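# Unload four cartons from pallet onto taped table area

## Task

Transfer each of the four cartons from the pallet to the table so every one lies flat, sits fully inside the blue tape outline, rests directly on the table rather than on another carton, and keeps the same face upward as it had initially. Each carton must stay put by itself, without the robot supporting it. Finish by releasing suction and moving the tool away.

## Robot and tools

ROBOT. One six-joint arm (UR12e style) ending in a vacuum tool with four suction cups on two air channels, a and b. The reference point is the cup point, the centre of the four cup rims when nothing is touching them. Cups point along the cup point's +z. In cup-point axes the cups are at x = -35 and +35 mm; the pair at y = -70 mm is channel a and the pair at y = +70 mm is channel b. Each cup is 36 mm wide, and the tool body reaches 148 mm to either side along y.

FRAMES. Results report pose in the scene frame: origin on the table surface under the arm base, +z up, +y to the left when facing +x. Positions are in metres, orientation as quaternion wxyz, velocities in m/s and rad/s. The base may be slightly tilted, and the printed position can be off, more so at long reach. Motion offsets are given in the cup point's own axes, not the scene frame.

execute_actions(actions). actions is a list of actions; each action is a list of up to 15 rows; each row is one control step of 1/30 s. If fewer than 15 rows are given, the last one repeats to fill the action. A row holds 8 numbers, each from -1 to 1: dx, dy, dz, rx, ry, rz, suction_a, suction_b. The first six are an offset from where the cup point measured at the start of that action (for the first action in a call, the last pose any result reported). Every row counts from that same start, not from the preceding row. Scale: 1.0 equals 0.6 m for dx, dy, dz and 180 degrees for the rotation vector rx, ry, rz. Per step the command is clipped to within 100 mm and 16 degrees of the measured pose, so a large offset may need several actions; after an action the arm only continues to the last clipped pose. suction_a and suction_b are absolute levels: 1 is full vacuum (roughly 75 kPa under ambient), smaller values a fraction of it, 0.01 or less is off; a channel keeps its setting until changed. An empty list just returns state and images.

move(target, speed, stop_force, blocking). target is one 8-number row laid out as above; its six motion values are an offset from the pose in the most recent result that showed one, and the two suction values are applied as the move begins. The cup point follows a straight path lasting 0.5 to 10 s (cut off at 10 s) and rotates the short way. speed: m/s, 0.002 to 0.5, default 0.25; turning is capped at twice that in rad/s. The real tool lags and may overshoot speed, especially near full reach. stop_force: N, 13 to 80, optional; the path halts when the wrist senses that much extra resistance along the direction to target for two steps, then backs up two steps and holds. Only use it when moving very slowly; omit it when backing off a surface, and do not rely on it during rotations. It cannot be used in the first 0.2 s or with blocking=false. blocking=false returns after 0.5 s while motion continues; then use wait or stop before sending new motion. The result adds a move: line with the ending (done, off_target, moving, held, fault, contact) and limits flags (paced = pose clipped, held = some steps blocked), plus distance to target.

wait(seconds): 0 to 10, arm keeps its last command. stop: brakes a running move; suction is untouched. zoom_image(camera, region): region [x0, y0, x1, y1] in pixels, at most 504 by 504. Cameras: cam_head_left, cam_head_right, cam_high, cam_low (896x504) and cam_wrist (504x504 fisheye). read_manual(section): only "licences". finished_scene(scene): ends the current scene given its number; irreversible.

RESULTS. Besides pose: Hand target (where the controller is heading), step readings (HELD = row partly held back), a pose unreachable line when the clearance check altered a command, Wrist force and Wrist torque in cup-point axes (offset up to about 5.5 N, noise about 3.4 N, saturation near 100 N; a pressing surface reads as force pointing back into the arm), suction_measured_a/b and part_present_a/b (goes to 1 at 0.54, back to 0 below 0.49).

GRIPPING. Switch a channel on and press both of its cups fully onto a smooth flat carton face; edges, gaps or seams under a rim leak. A sealed channel settles at most 0.17 below the commanded level (0.27 with both on); near 0 means no seal. If one cup of an active channel is open to air, the other channel loses vacuum too, since they share a pump. Cups compress under vacuum, so a held carton sits up to about 12 mm nearer than the cup point suggests. To release: set the carton down on its support, then turn both channels off and lift at least 15 mm. A cup sealed to the table pins the tool; switch that channel off.

AVOID. The arm is stiff: commanding even slightly past a firm contact can trigger a stop. A joint torque over its limit (shoulder pan 297, shoulder lift 297, elbow 135, wrists 48.6 N m) or any outside force of 150 N halts the arm for 10 s and drops the rest of the call. Motors heat while holding; warnings from 70 °C, brake lockout at 85 °C. Never drop, slam or knock cartons, and never push anything off the table. Loose objects may get nudged occasionally; check placement before finishing.

Each tool is called after "Call:" in YAML: its name, and indented under it one key for each argument.

## Session

Call:
execute_actions:
  actions: []

Scene clock: 0.00 s.
end_effector_position=(+0.6284, +0.0145, +0.4846) suction_measured_a=0.01 part_present_a=0 suction_measured_b=0.01 part_present_b=0 end_effector_quat_wxyz=(+0.000, +0.699, +0.715, +0.001) end_effector_velocity=(-0.000, +0.001, -0.001) end_effector_angular_velocity=(-0.000, +0.001, +0.001)
Joint positions: [-0.28  -1.703  1.857 -1.726 -1.571 -1.851]
Joint velocities: [ 0.001  0.     0.001 -0.    -0.001 -0.   ]
Motor temperatures (°C, as the motors report them): [23 19 20 31 29 28]
Wrist force (N, on the end effector, along its own x y z axes, offset not removed): no reading
Wrist torque (N m, same axes, about the end effector's origin, offset not removed): no reading
Hand target: +0.628, +0.014, +0.485; +0.000, +0.699, +0.715, +0.001

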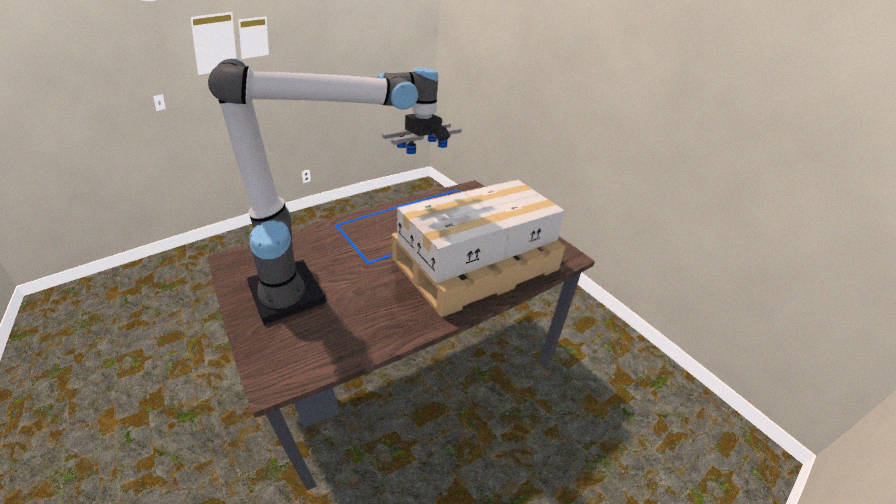

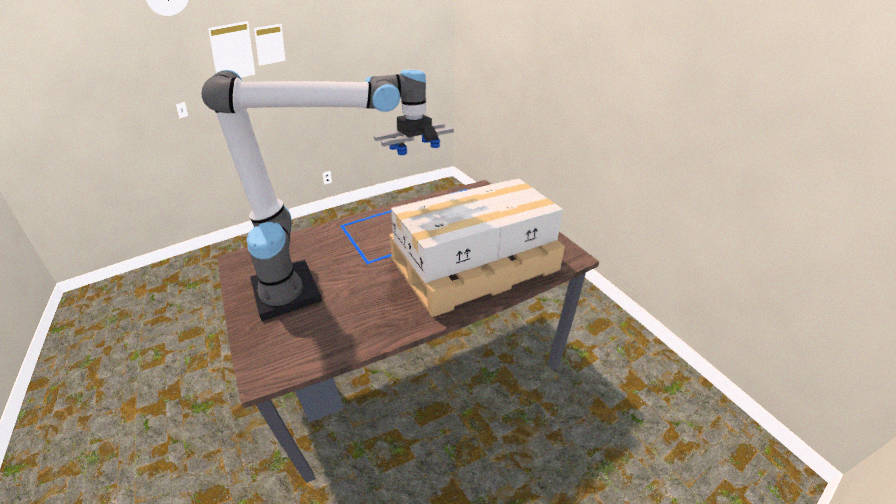

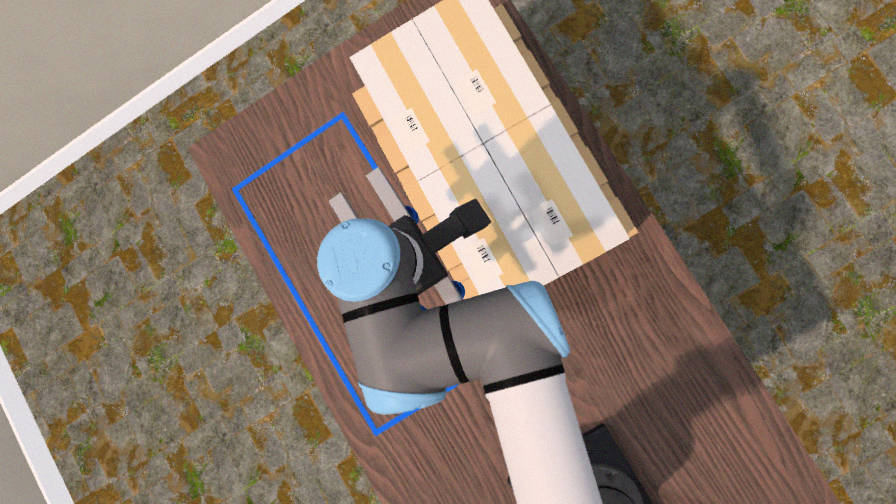

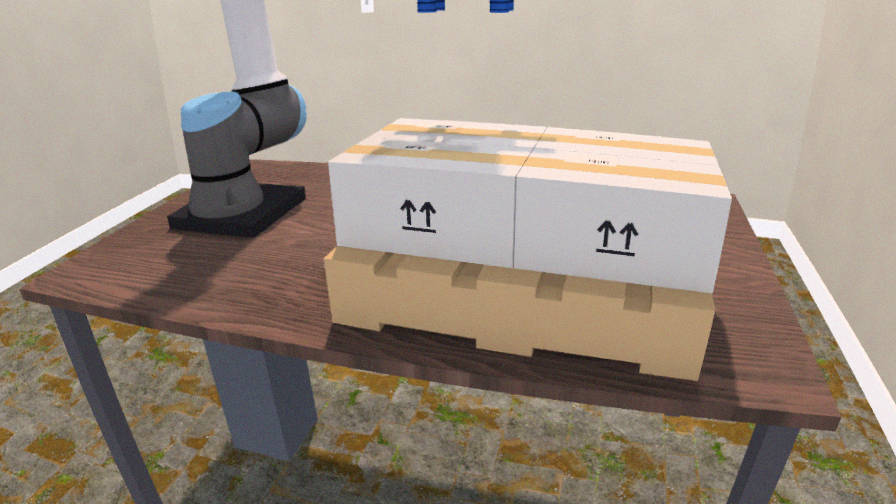

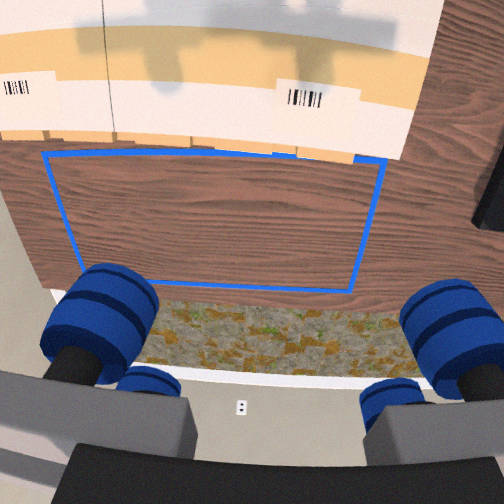

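Call:
move:
  target: [0.1,0.12,-0.2,0,-0.2056,0,0,0]
  speed: 0.3

Scene clock: 36.17 s.
end_effector_position=(+0.6987, +0.0758, +0.6044) suction_measured_a=0.01 part_present_a=0 suction_measured_b=0.01 part_present_b=0 end_effector_quat_wxyz=(+0.227, +0.663, +0.679, -0.220) end_effector_velocity=(+0.002, +0.002, +0.002) end_effector_angular_velocity=(-0.015, +0.003, -0.003)
Joint positions: [ 0.051 -1.54   1.573 -1.567 -2.214 -1.508]
Joint velocities: [ 0.007  0.008 -0.01   0.015 -0.014  0.013]
Motor temperatures (°C, as the motors report them): [23 19 20 31 29 28]
Wrist force (N, on the end effector, along its own x y z axes, offset not removed): [-0.1 -3.5 -0.6]
Wrist torque (N m, same axes, about the end effector's origin, offset not removed): [-0.45 -0.07 -0.05]
Hand target: +0.699, +0.076, +0.605; +0.227, +0.663, +0.678, -0.221
Off the commanded pose: 0.000 m, 0 deg.
move: done

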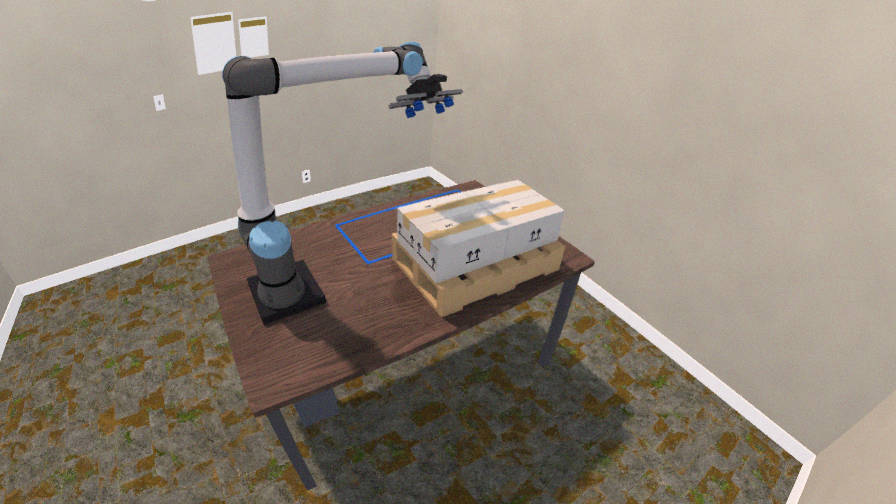

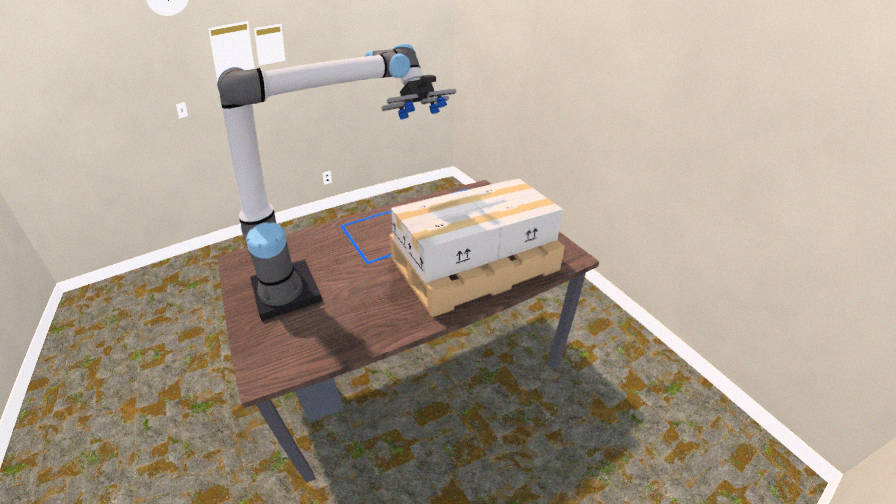

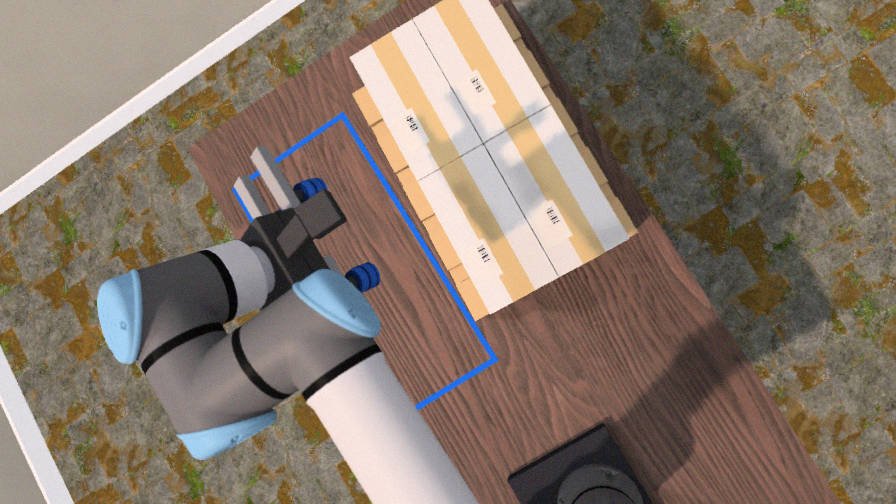

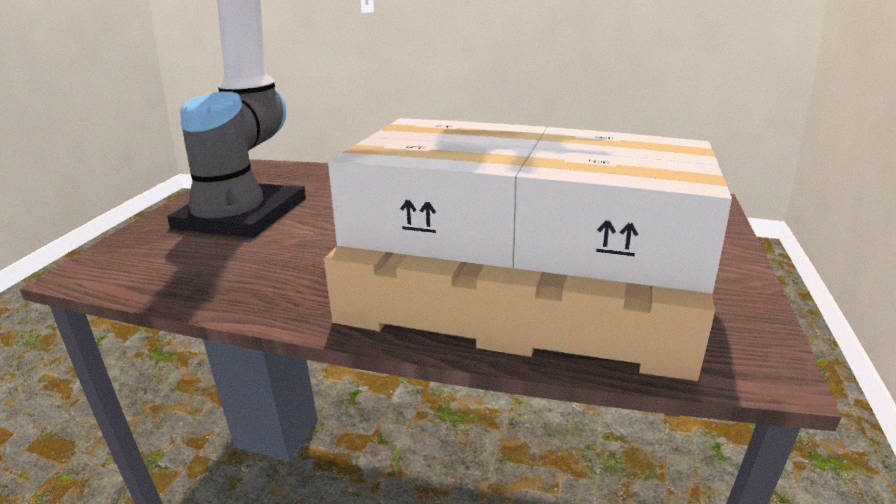

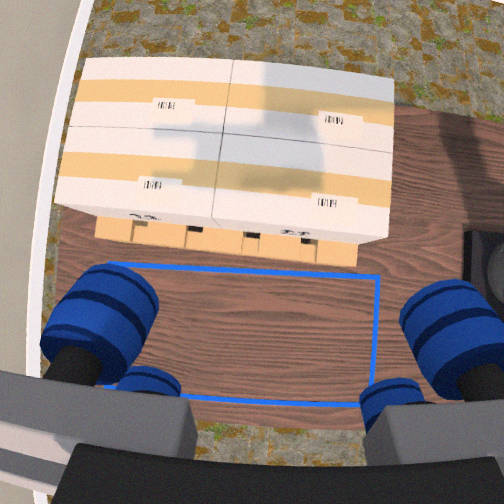

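Call:
move:
  target: [-0.045,-0.135,0.543,0.0086,0.2055,0.0257,0,0]
  speed: 0.3

Scene clock: 96.93 s.
end_effector_position=(+0.6232, -0.1426, +0.3601) suction_measured_a=0.01 part_present_a=0 suction_measured_b=0.01 part_present_b=0 end_effector_quat_wxyz=(-0.000, +0.728, +0.686, +0.001) end_effector_velocity=(-0.000, -0.001, -0.002) end_effector_angular_velocity=(+0.006, -0.001, +0.001)
Joint positions: [-0.524 -1.626  2.015 -1.96  -1.569 -2.012]
Joint velocities: [-0.004  0.001  0.001 -0.001  0.006 -0.005]
Motor temperatures (°C, as the motors report them): [23 19 20 31 29 28]
Wrist force (N, on the end effector, along its own x y z axes, offset not removed): [-0.8 -1.6 -0.9]
Wrist torque (N m, same axes, about the end effector's origin, offset not removed): [-0.36 0.06 0.08]
Hand target: +0.623, -0.143, +0.360; -0.000, +0.728, +0.686, +0.001
Off the commanded pose: 0.001 m, 0 deg.
move: done

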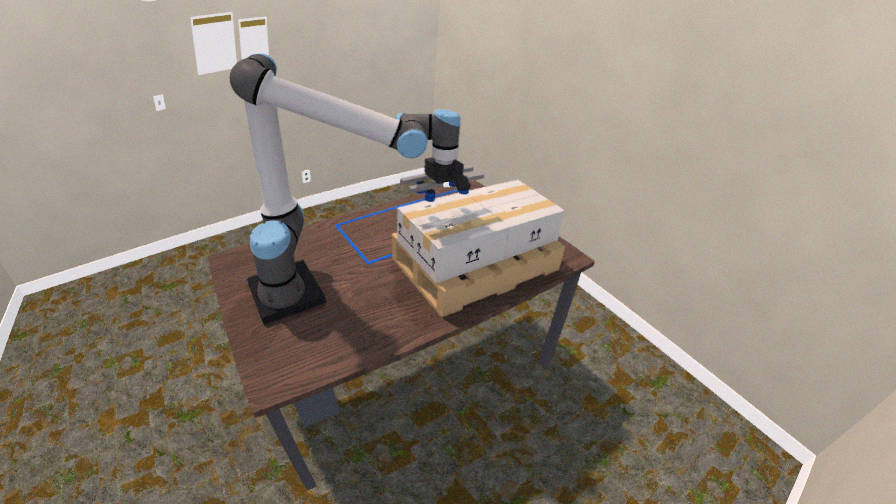

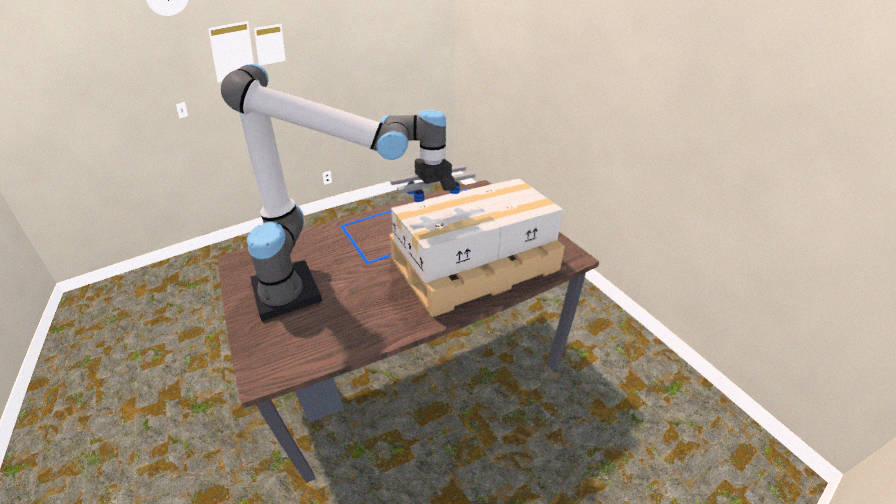

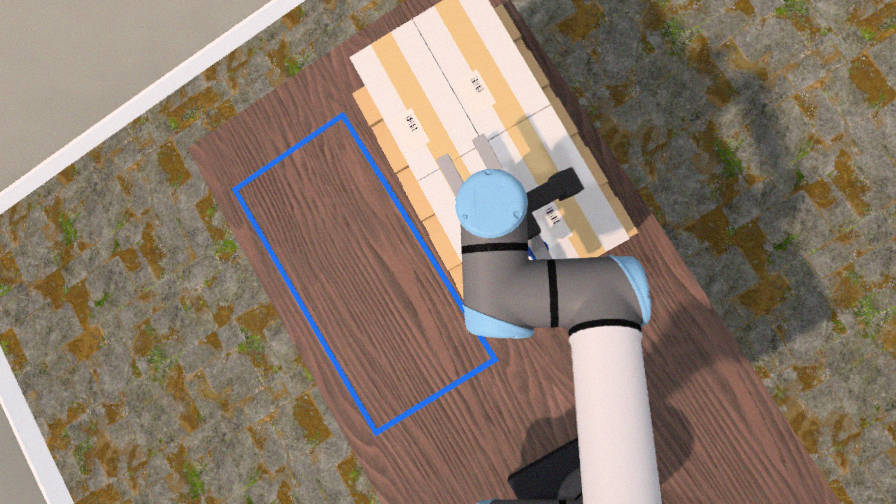

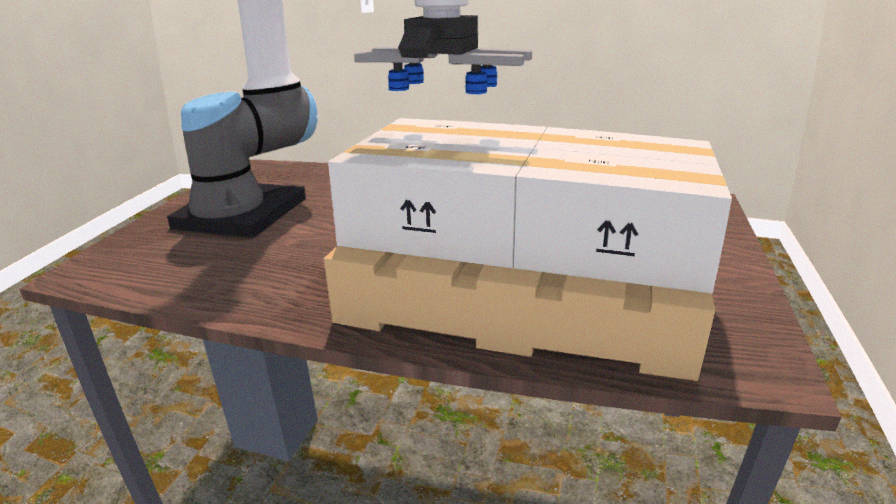

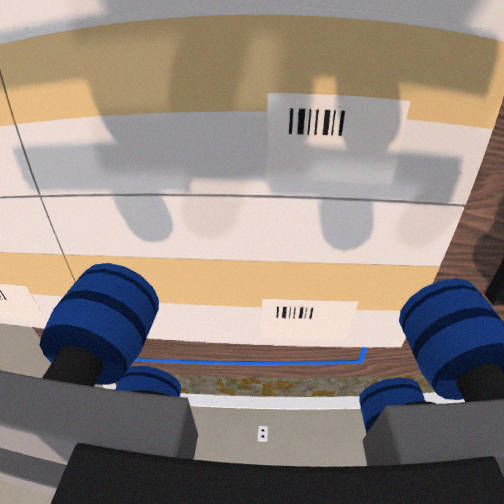

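Call:
move:
  target: [0.05,0,0.13,0,0,0,0,0]
  speed: 0.2

Scene clock: 109.17 s.
end_effector_position=(+0.6250, -0.1126, +0.2825) suction_measured_a=0.01 part_present_a=0 suction_measured_b=0.01 part_present_b=0 end_effector_quat_wxyz=(-0.000, +0.728, +0.686, +0.001) end_effector_velocity=(+0.000, +0.001, -0.003) end_effector_angular_velocity=(-0.001, +0.000, +0.001)
Joint positions: [-0.48  -1.569  2.111 -2.114 -1.569 -1.967]
Joint velocities: [ 0.002  0.003  0.003 -0.006 -0.001  0.002]
Motor temperatures (°C, as the motors report them): [23 19 20 31 29 28]
Wrist force (N, on the end effector, along its own x y z axes, offset not removed): [2.3 -1.1 -2.3]
Wrist torque (N m, same axes, about the end effector's origin, offset not removed): [-0.24 -0.41 0.06]
Hand target: +0.625, -0.112, +0.282; -0.000, +0.728, +0.686, +0.001
Off the commanded pose: 0.000 m, 0 deg.
move: done

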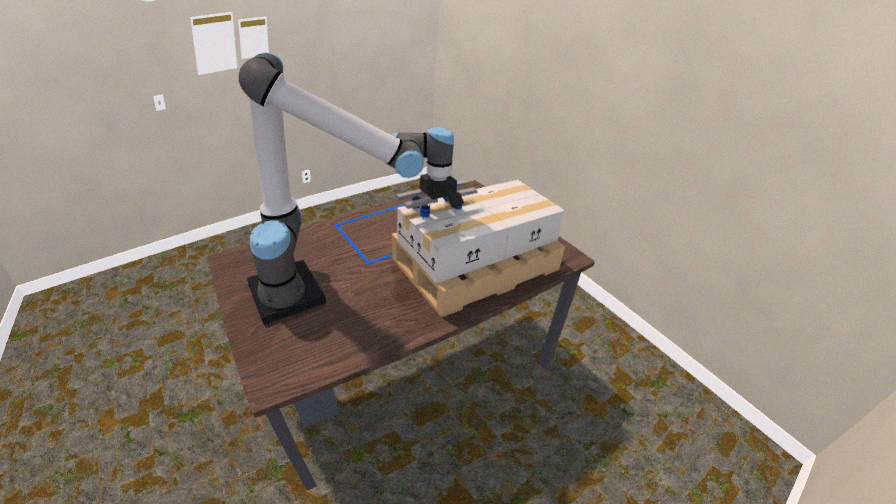

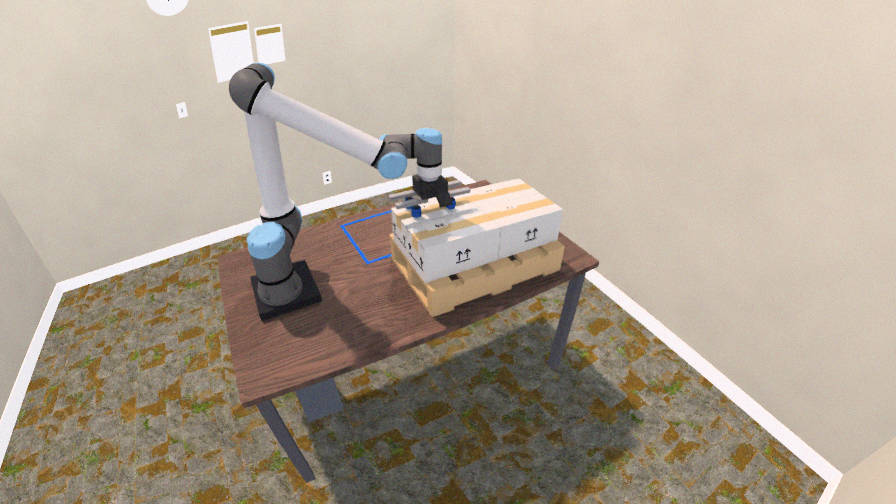

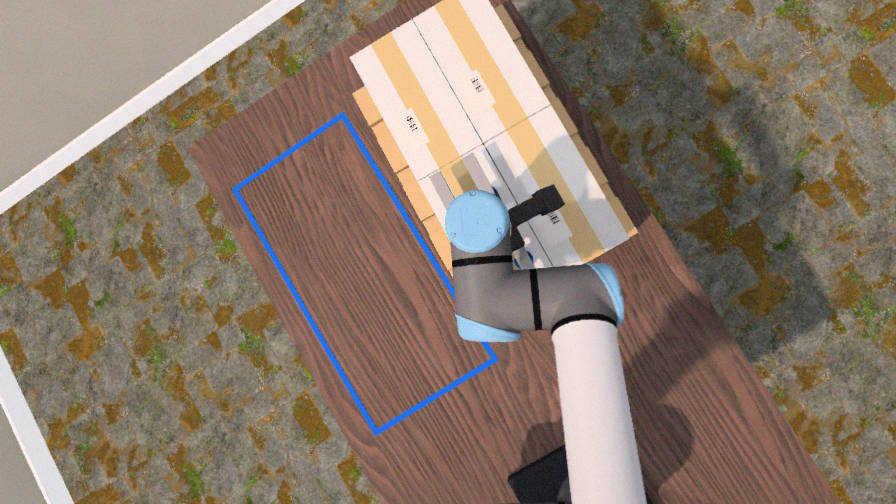

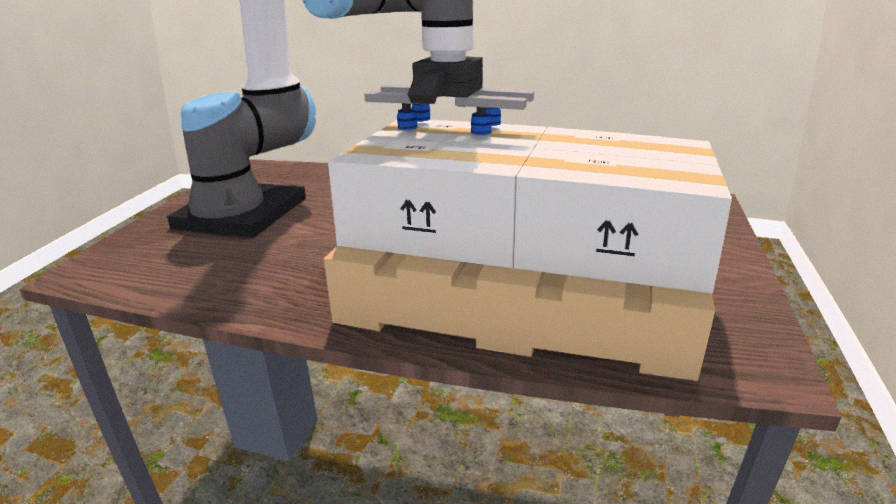

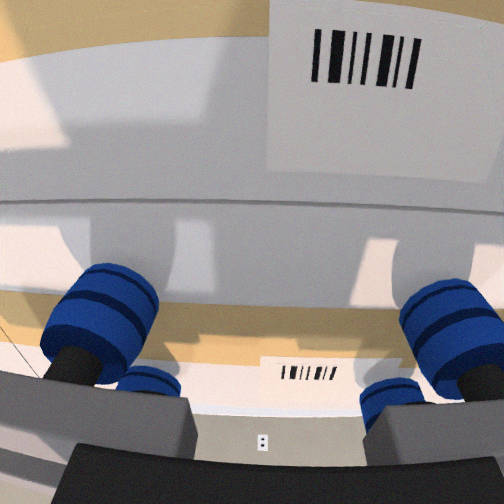

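Call:
move:
  target: [0,0,0.09,0,0,0,0,0]
  speed: 0.025
  stop_force: 15

Scene clock: 117.13 s.
end_effector_position=(+0.6250, -0.1124, +0.2694) suction_measured_a=0.01 part_present_a=0 suction_measured_b=0.01 part_present_b=0 end_effector_quat_wxyz=(-0.000, +0.728, +0.686, +0.001) end_effector_velocity=(+0.000, -0.000, +0.009) end_effector_angular_velocity=(-0.000, -0.001, -0.000)
Joint positions: [-0.479 -1.556  2.125 -2.14  -1.569 -1.967]
Joint velocities: [-0.    -0.009 -0.009  0.017  0.    -0.   ]
Motor temperatures (°C, as the motors report them): [23 19 20 31 29 28]
Wrist force (N, on the end effector, along its own x y z axes, offset not removed): [1.4 1.2 -15.1]
Wrist torque (N m, same axes, about the end effector's origin, offset not removed): [0.19 -0.17 0.08]
Hand target: +0.625, -0.112, +0.271; -0.000, +0.728, +0.686, +0.001
Off the commanded pose: 0.041 m, 0 deg.
move: contact

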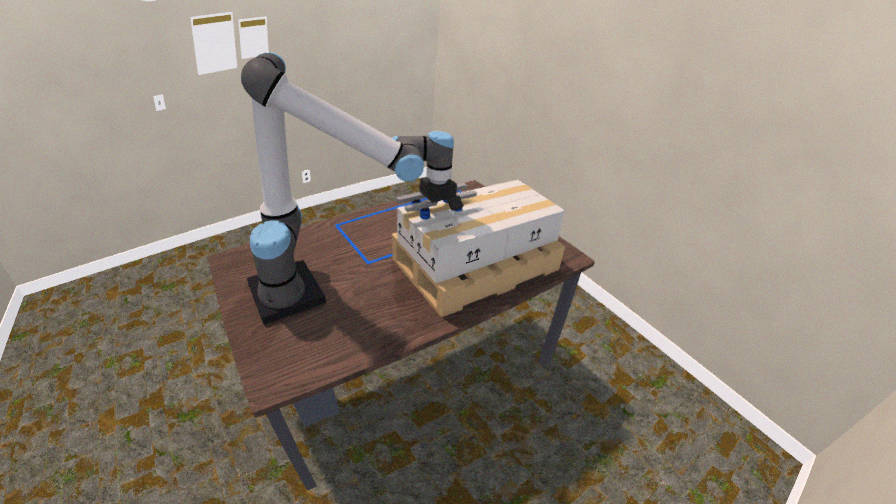

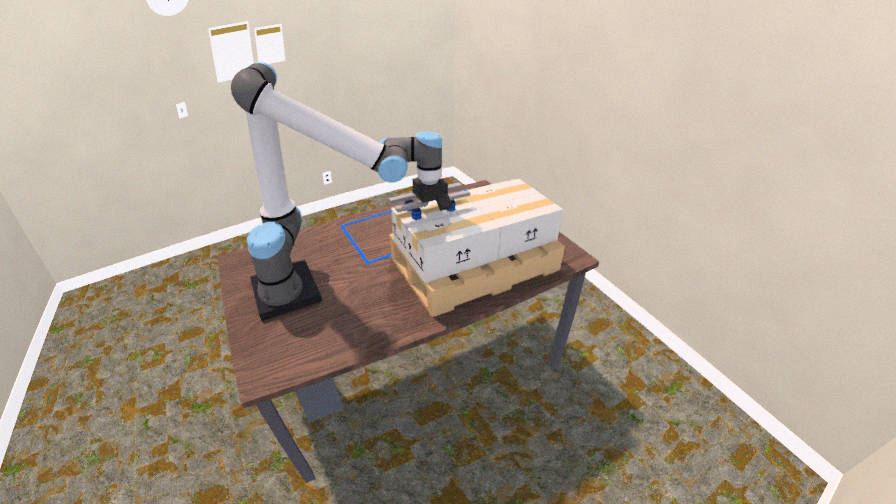

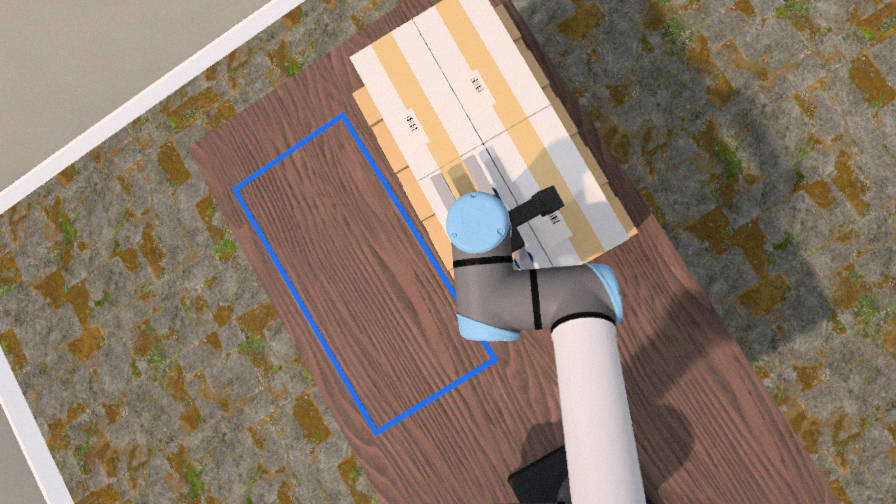

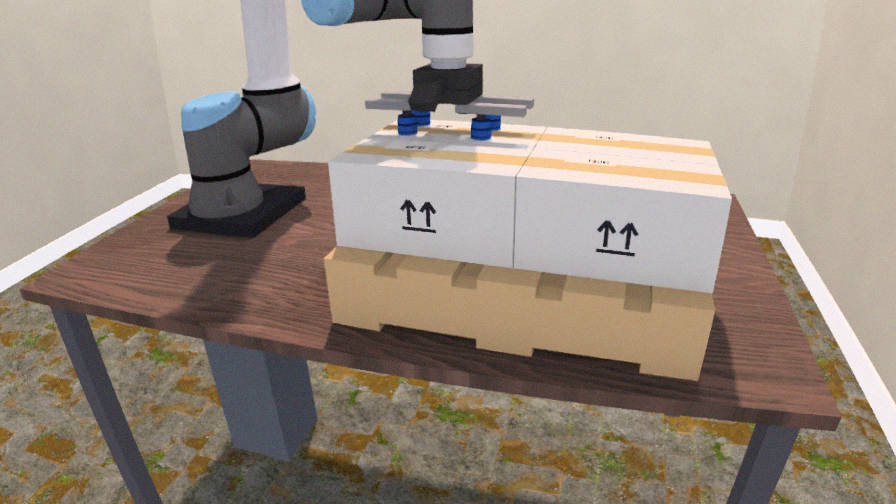

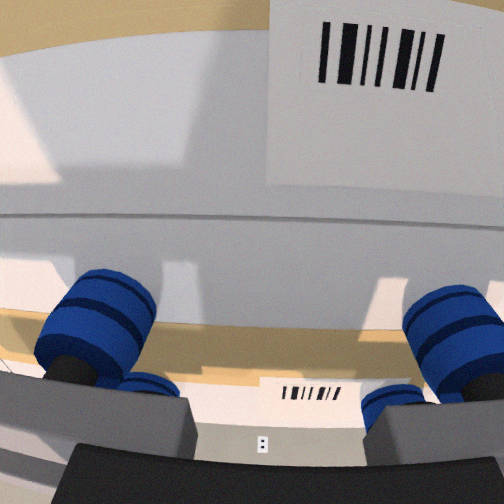

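Call:
zoom_image:
  camera: "cam_high"
  region: [400,120,600,300]

Call:
zoom_image:
  camera: "cam_low"
  region: [330,70,570,190]

Region (400, 120, 600, 300) of cam_high's 896x504 image, scaled by 2.520, with more detail than that image has; it fills the top 454 rows of this view, and the rest is white.

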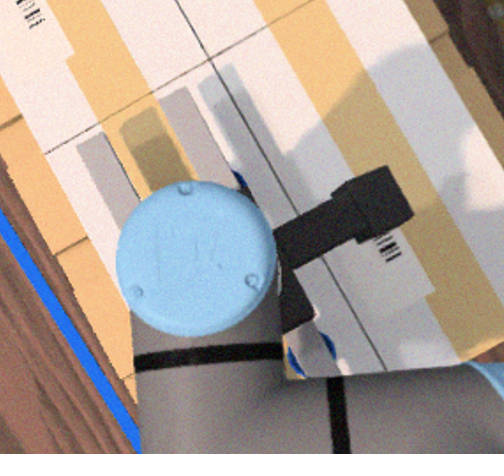

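Region (330, 70, 570, 190) of cam_low's 896x504 image, scaled by 2.100, with more detail than that image has.

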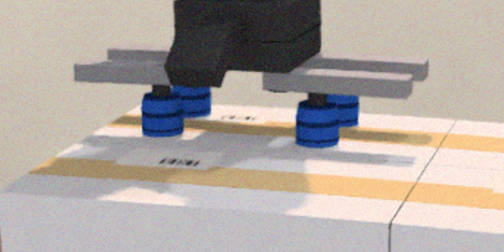

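Call:
execute_actions:
  actions:
    - [[0,0,0.003,0,0,0,1,1]]
    - [[0,0,0,0,0,0,1,1]]

Call:
move:
  target: [0,-0.004,-0.08,0,0,0,1,1]
  speed: 0.08

Scene clock: 133.80 s.
end_effector_position=(+0.6250, -0.1124, +0.2677) suction_measured_a=0.62 part_present_a=1 suction_measured_b=0.62 part_present_b=1 end_effector_quat_wxyz=(-0.000, +0.728, +0.686, +0.001) end_effector_velocity=(-0.000, -0.000, -0.000) end_effector_angular_velocity=(+0.001, +0.001, -0.000)
Joint positions: [-0.479 -1.554  2.127 -2.144 -1.569 -1.967]
Joint velocities: [-0.     0.     0.     0.001  0.001  0.   ]
Motor temperatures (°C, as the motors report them): [23 19 20 31 29 28]
Wrist force (N, on the end effector, along its own x y z axes, offset not removed): [3.6 0.3 18.3]
Wrist torque (N m, same axes, about the end effector's origin, offset not removed): [0.87 -0.60 0.10]
Hand target: +0.625, -0.112, +0.268; -0.000, +0.728, +0.686, +0.001
Off the commanded pose: 0.000 m, 0 deg.
Step readings (end_effector_position; steps 1 to 15: 1st action; 16 to 30: 2nd action):
0: (+0.6251, -0.1125, +0.2706)
1: (+0.6251, -0.1125, +0.2706)
2: (+0.6251, -0.1125, +0.2704)
4: (+0.6250, -0.1124, +0.2693)
8: (+0.6250, -0.1124, +0.2682)
15: (+0.6250, -0.1124, +0.2677)
16: (+0.6250, -0.1124, +0.2677)
17: (+0.6250, -0.1124, +0.2677)
19: (+0.6250, -0.1124, +0.2677)
23: (+0.6250, -0.1124, +0.2677)
30: end_effector_position above

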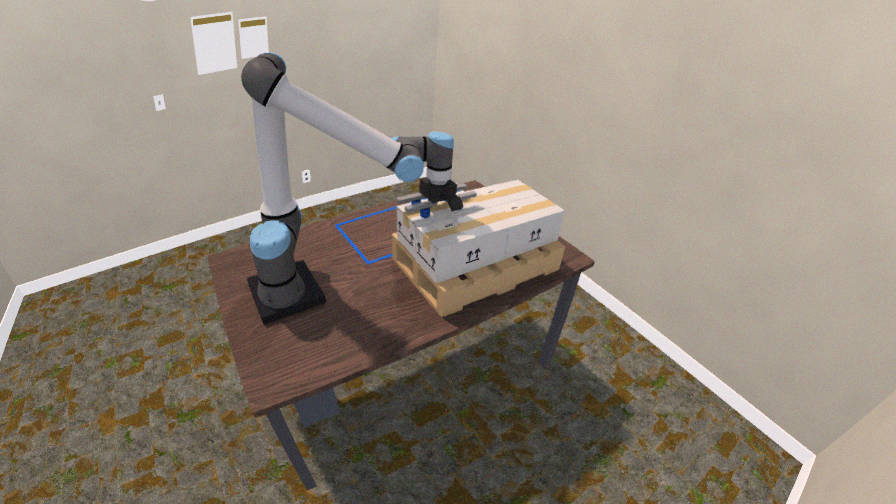

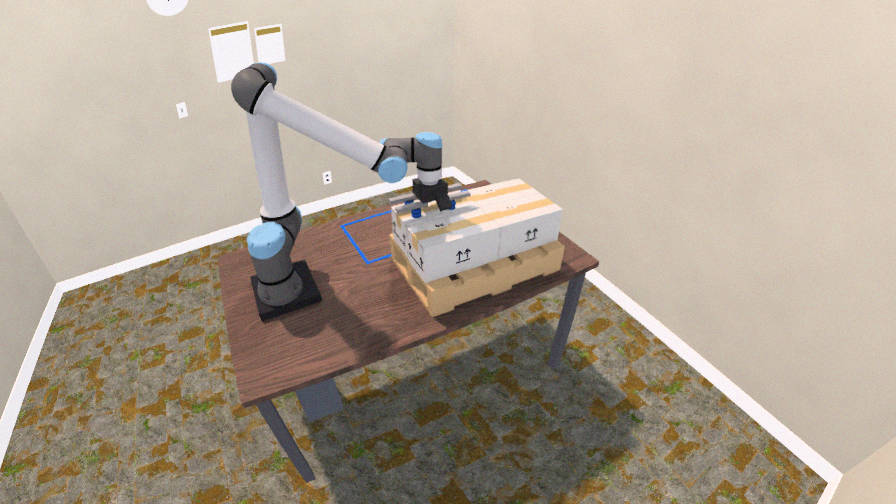

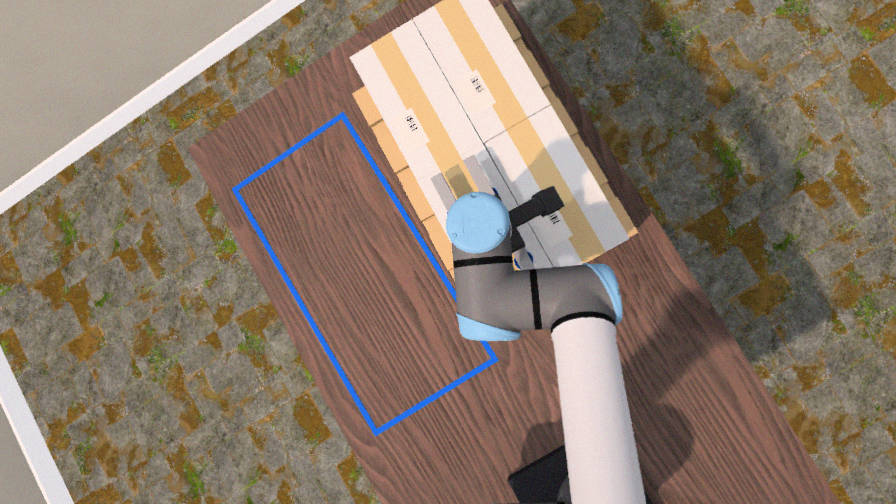

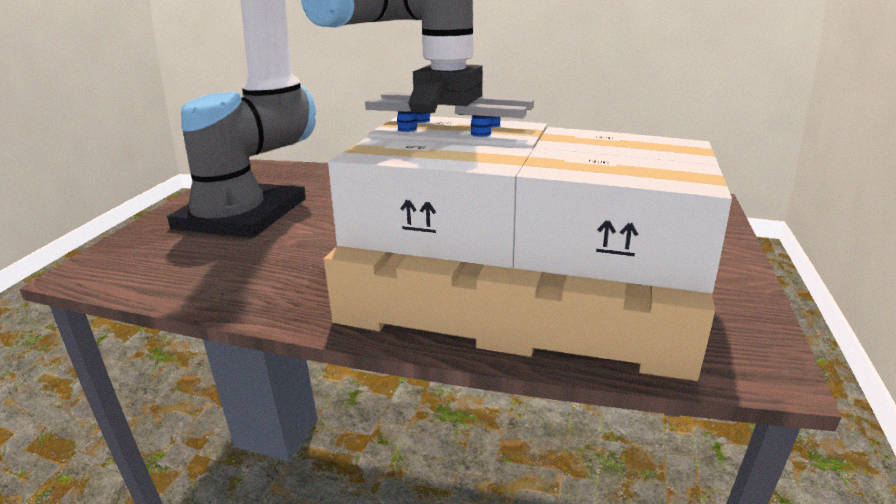

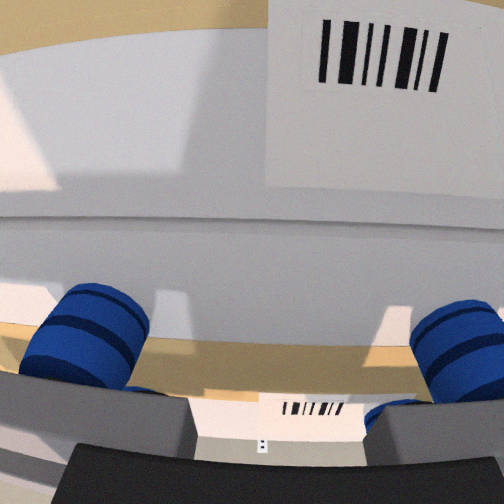

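Scene clock: 134.90 s.
end_effector_position=(+0.6226, -0.1124, +0.3154) suction_measured_a=0.64 part_present_a=1 suction_measured_b=0.64 part_present_b=1 end_effector_quat_wxyz=(-0.000, +0.728, +0.686, +0.001) end_effector_velocity=(+0.000, +0.000, +0.003) end_effector_angular_velocity=(-0.001, -0.000, +0.001)
Joint positions: [-0.481 -1.603  2.079 -2.047 -1.569 -1.969]
Joint velocities: [ 0.001 -0.002 -0.003  0.005 -0.001 -0.   ]
Motor temperatures (°C, as the motors report them): [23 19 20 31 29 28]
Wrist force (N, on the end effector, along its own x y z axes, offset not removed): [1.0 -1.3 21.1]
Wrist torque (N m, same axes, about the end effector's origin, offset not removed): [0.68 -0.30 0.03]
Hand target: +0.623, -0.112, +0.316; -0.000, +0.728, +0.686, +0.001
Off the commanded pose: 0.000 m, 0 deg.
move: done

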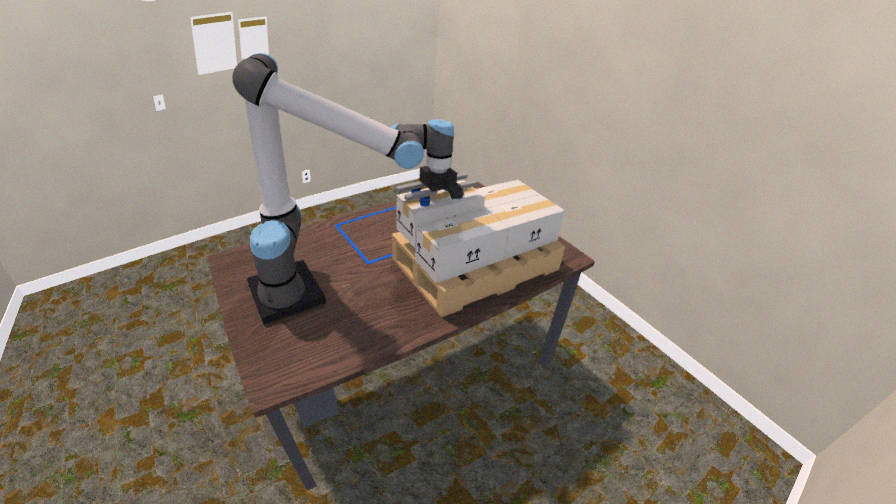

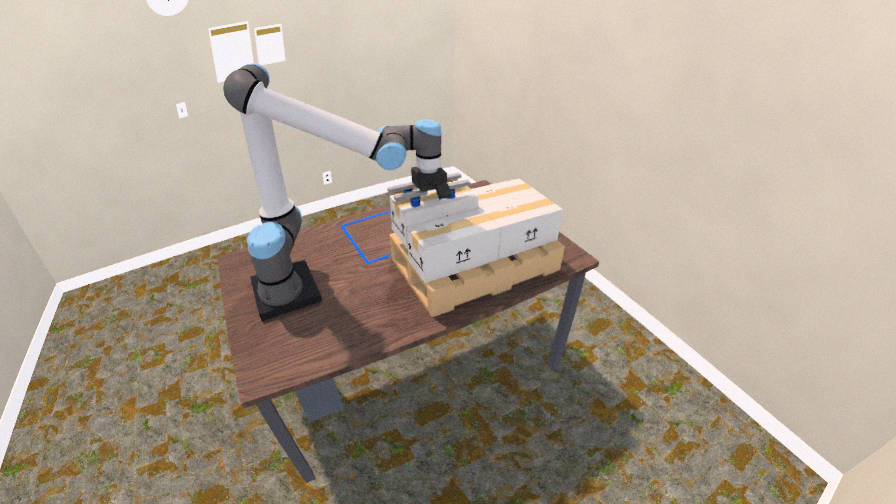

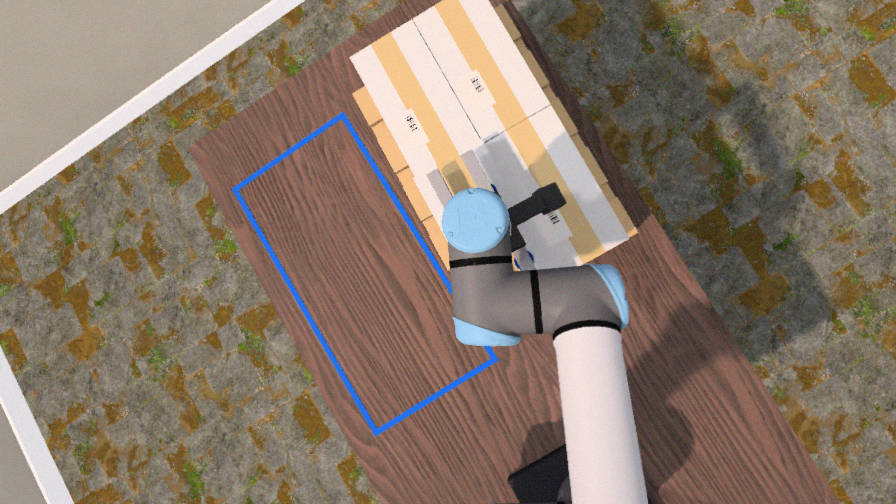

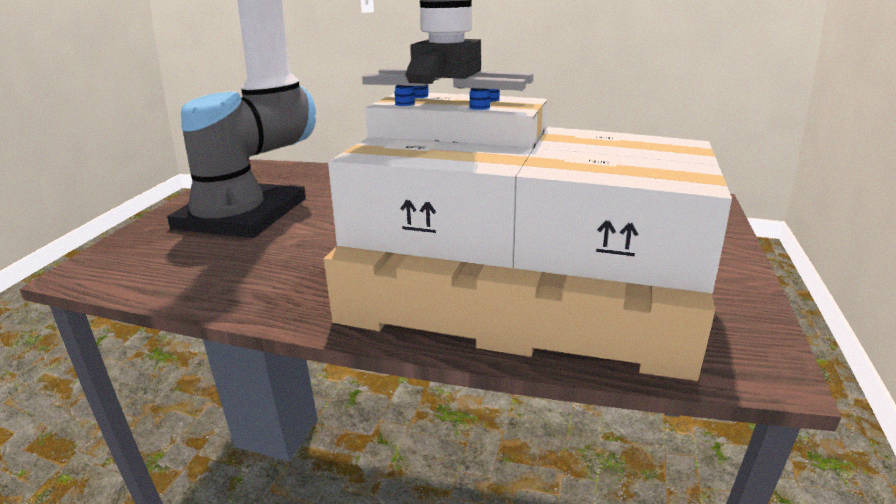

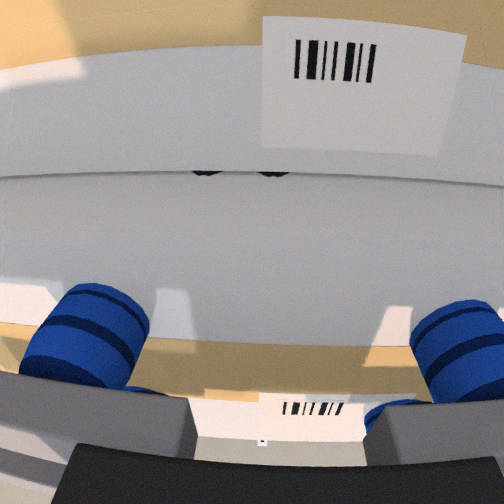

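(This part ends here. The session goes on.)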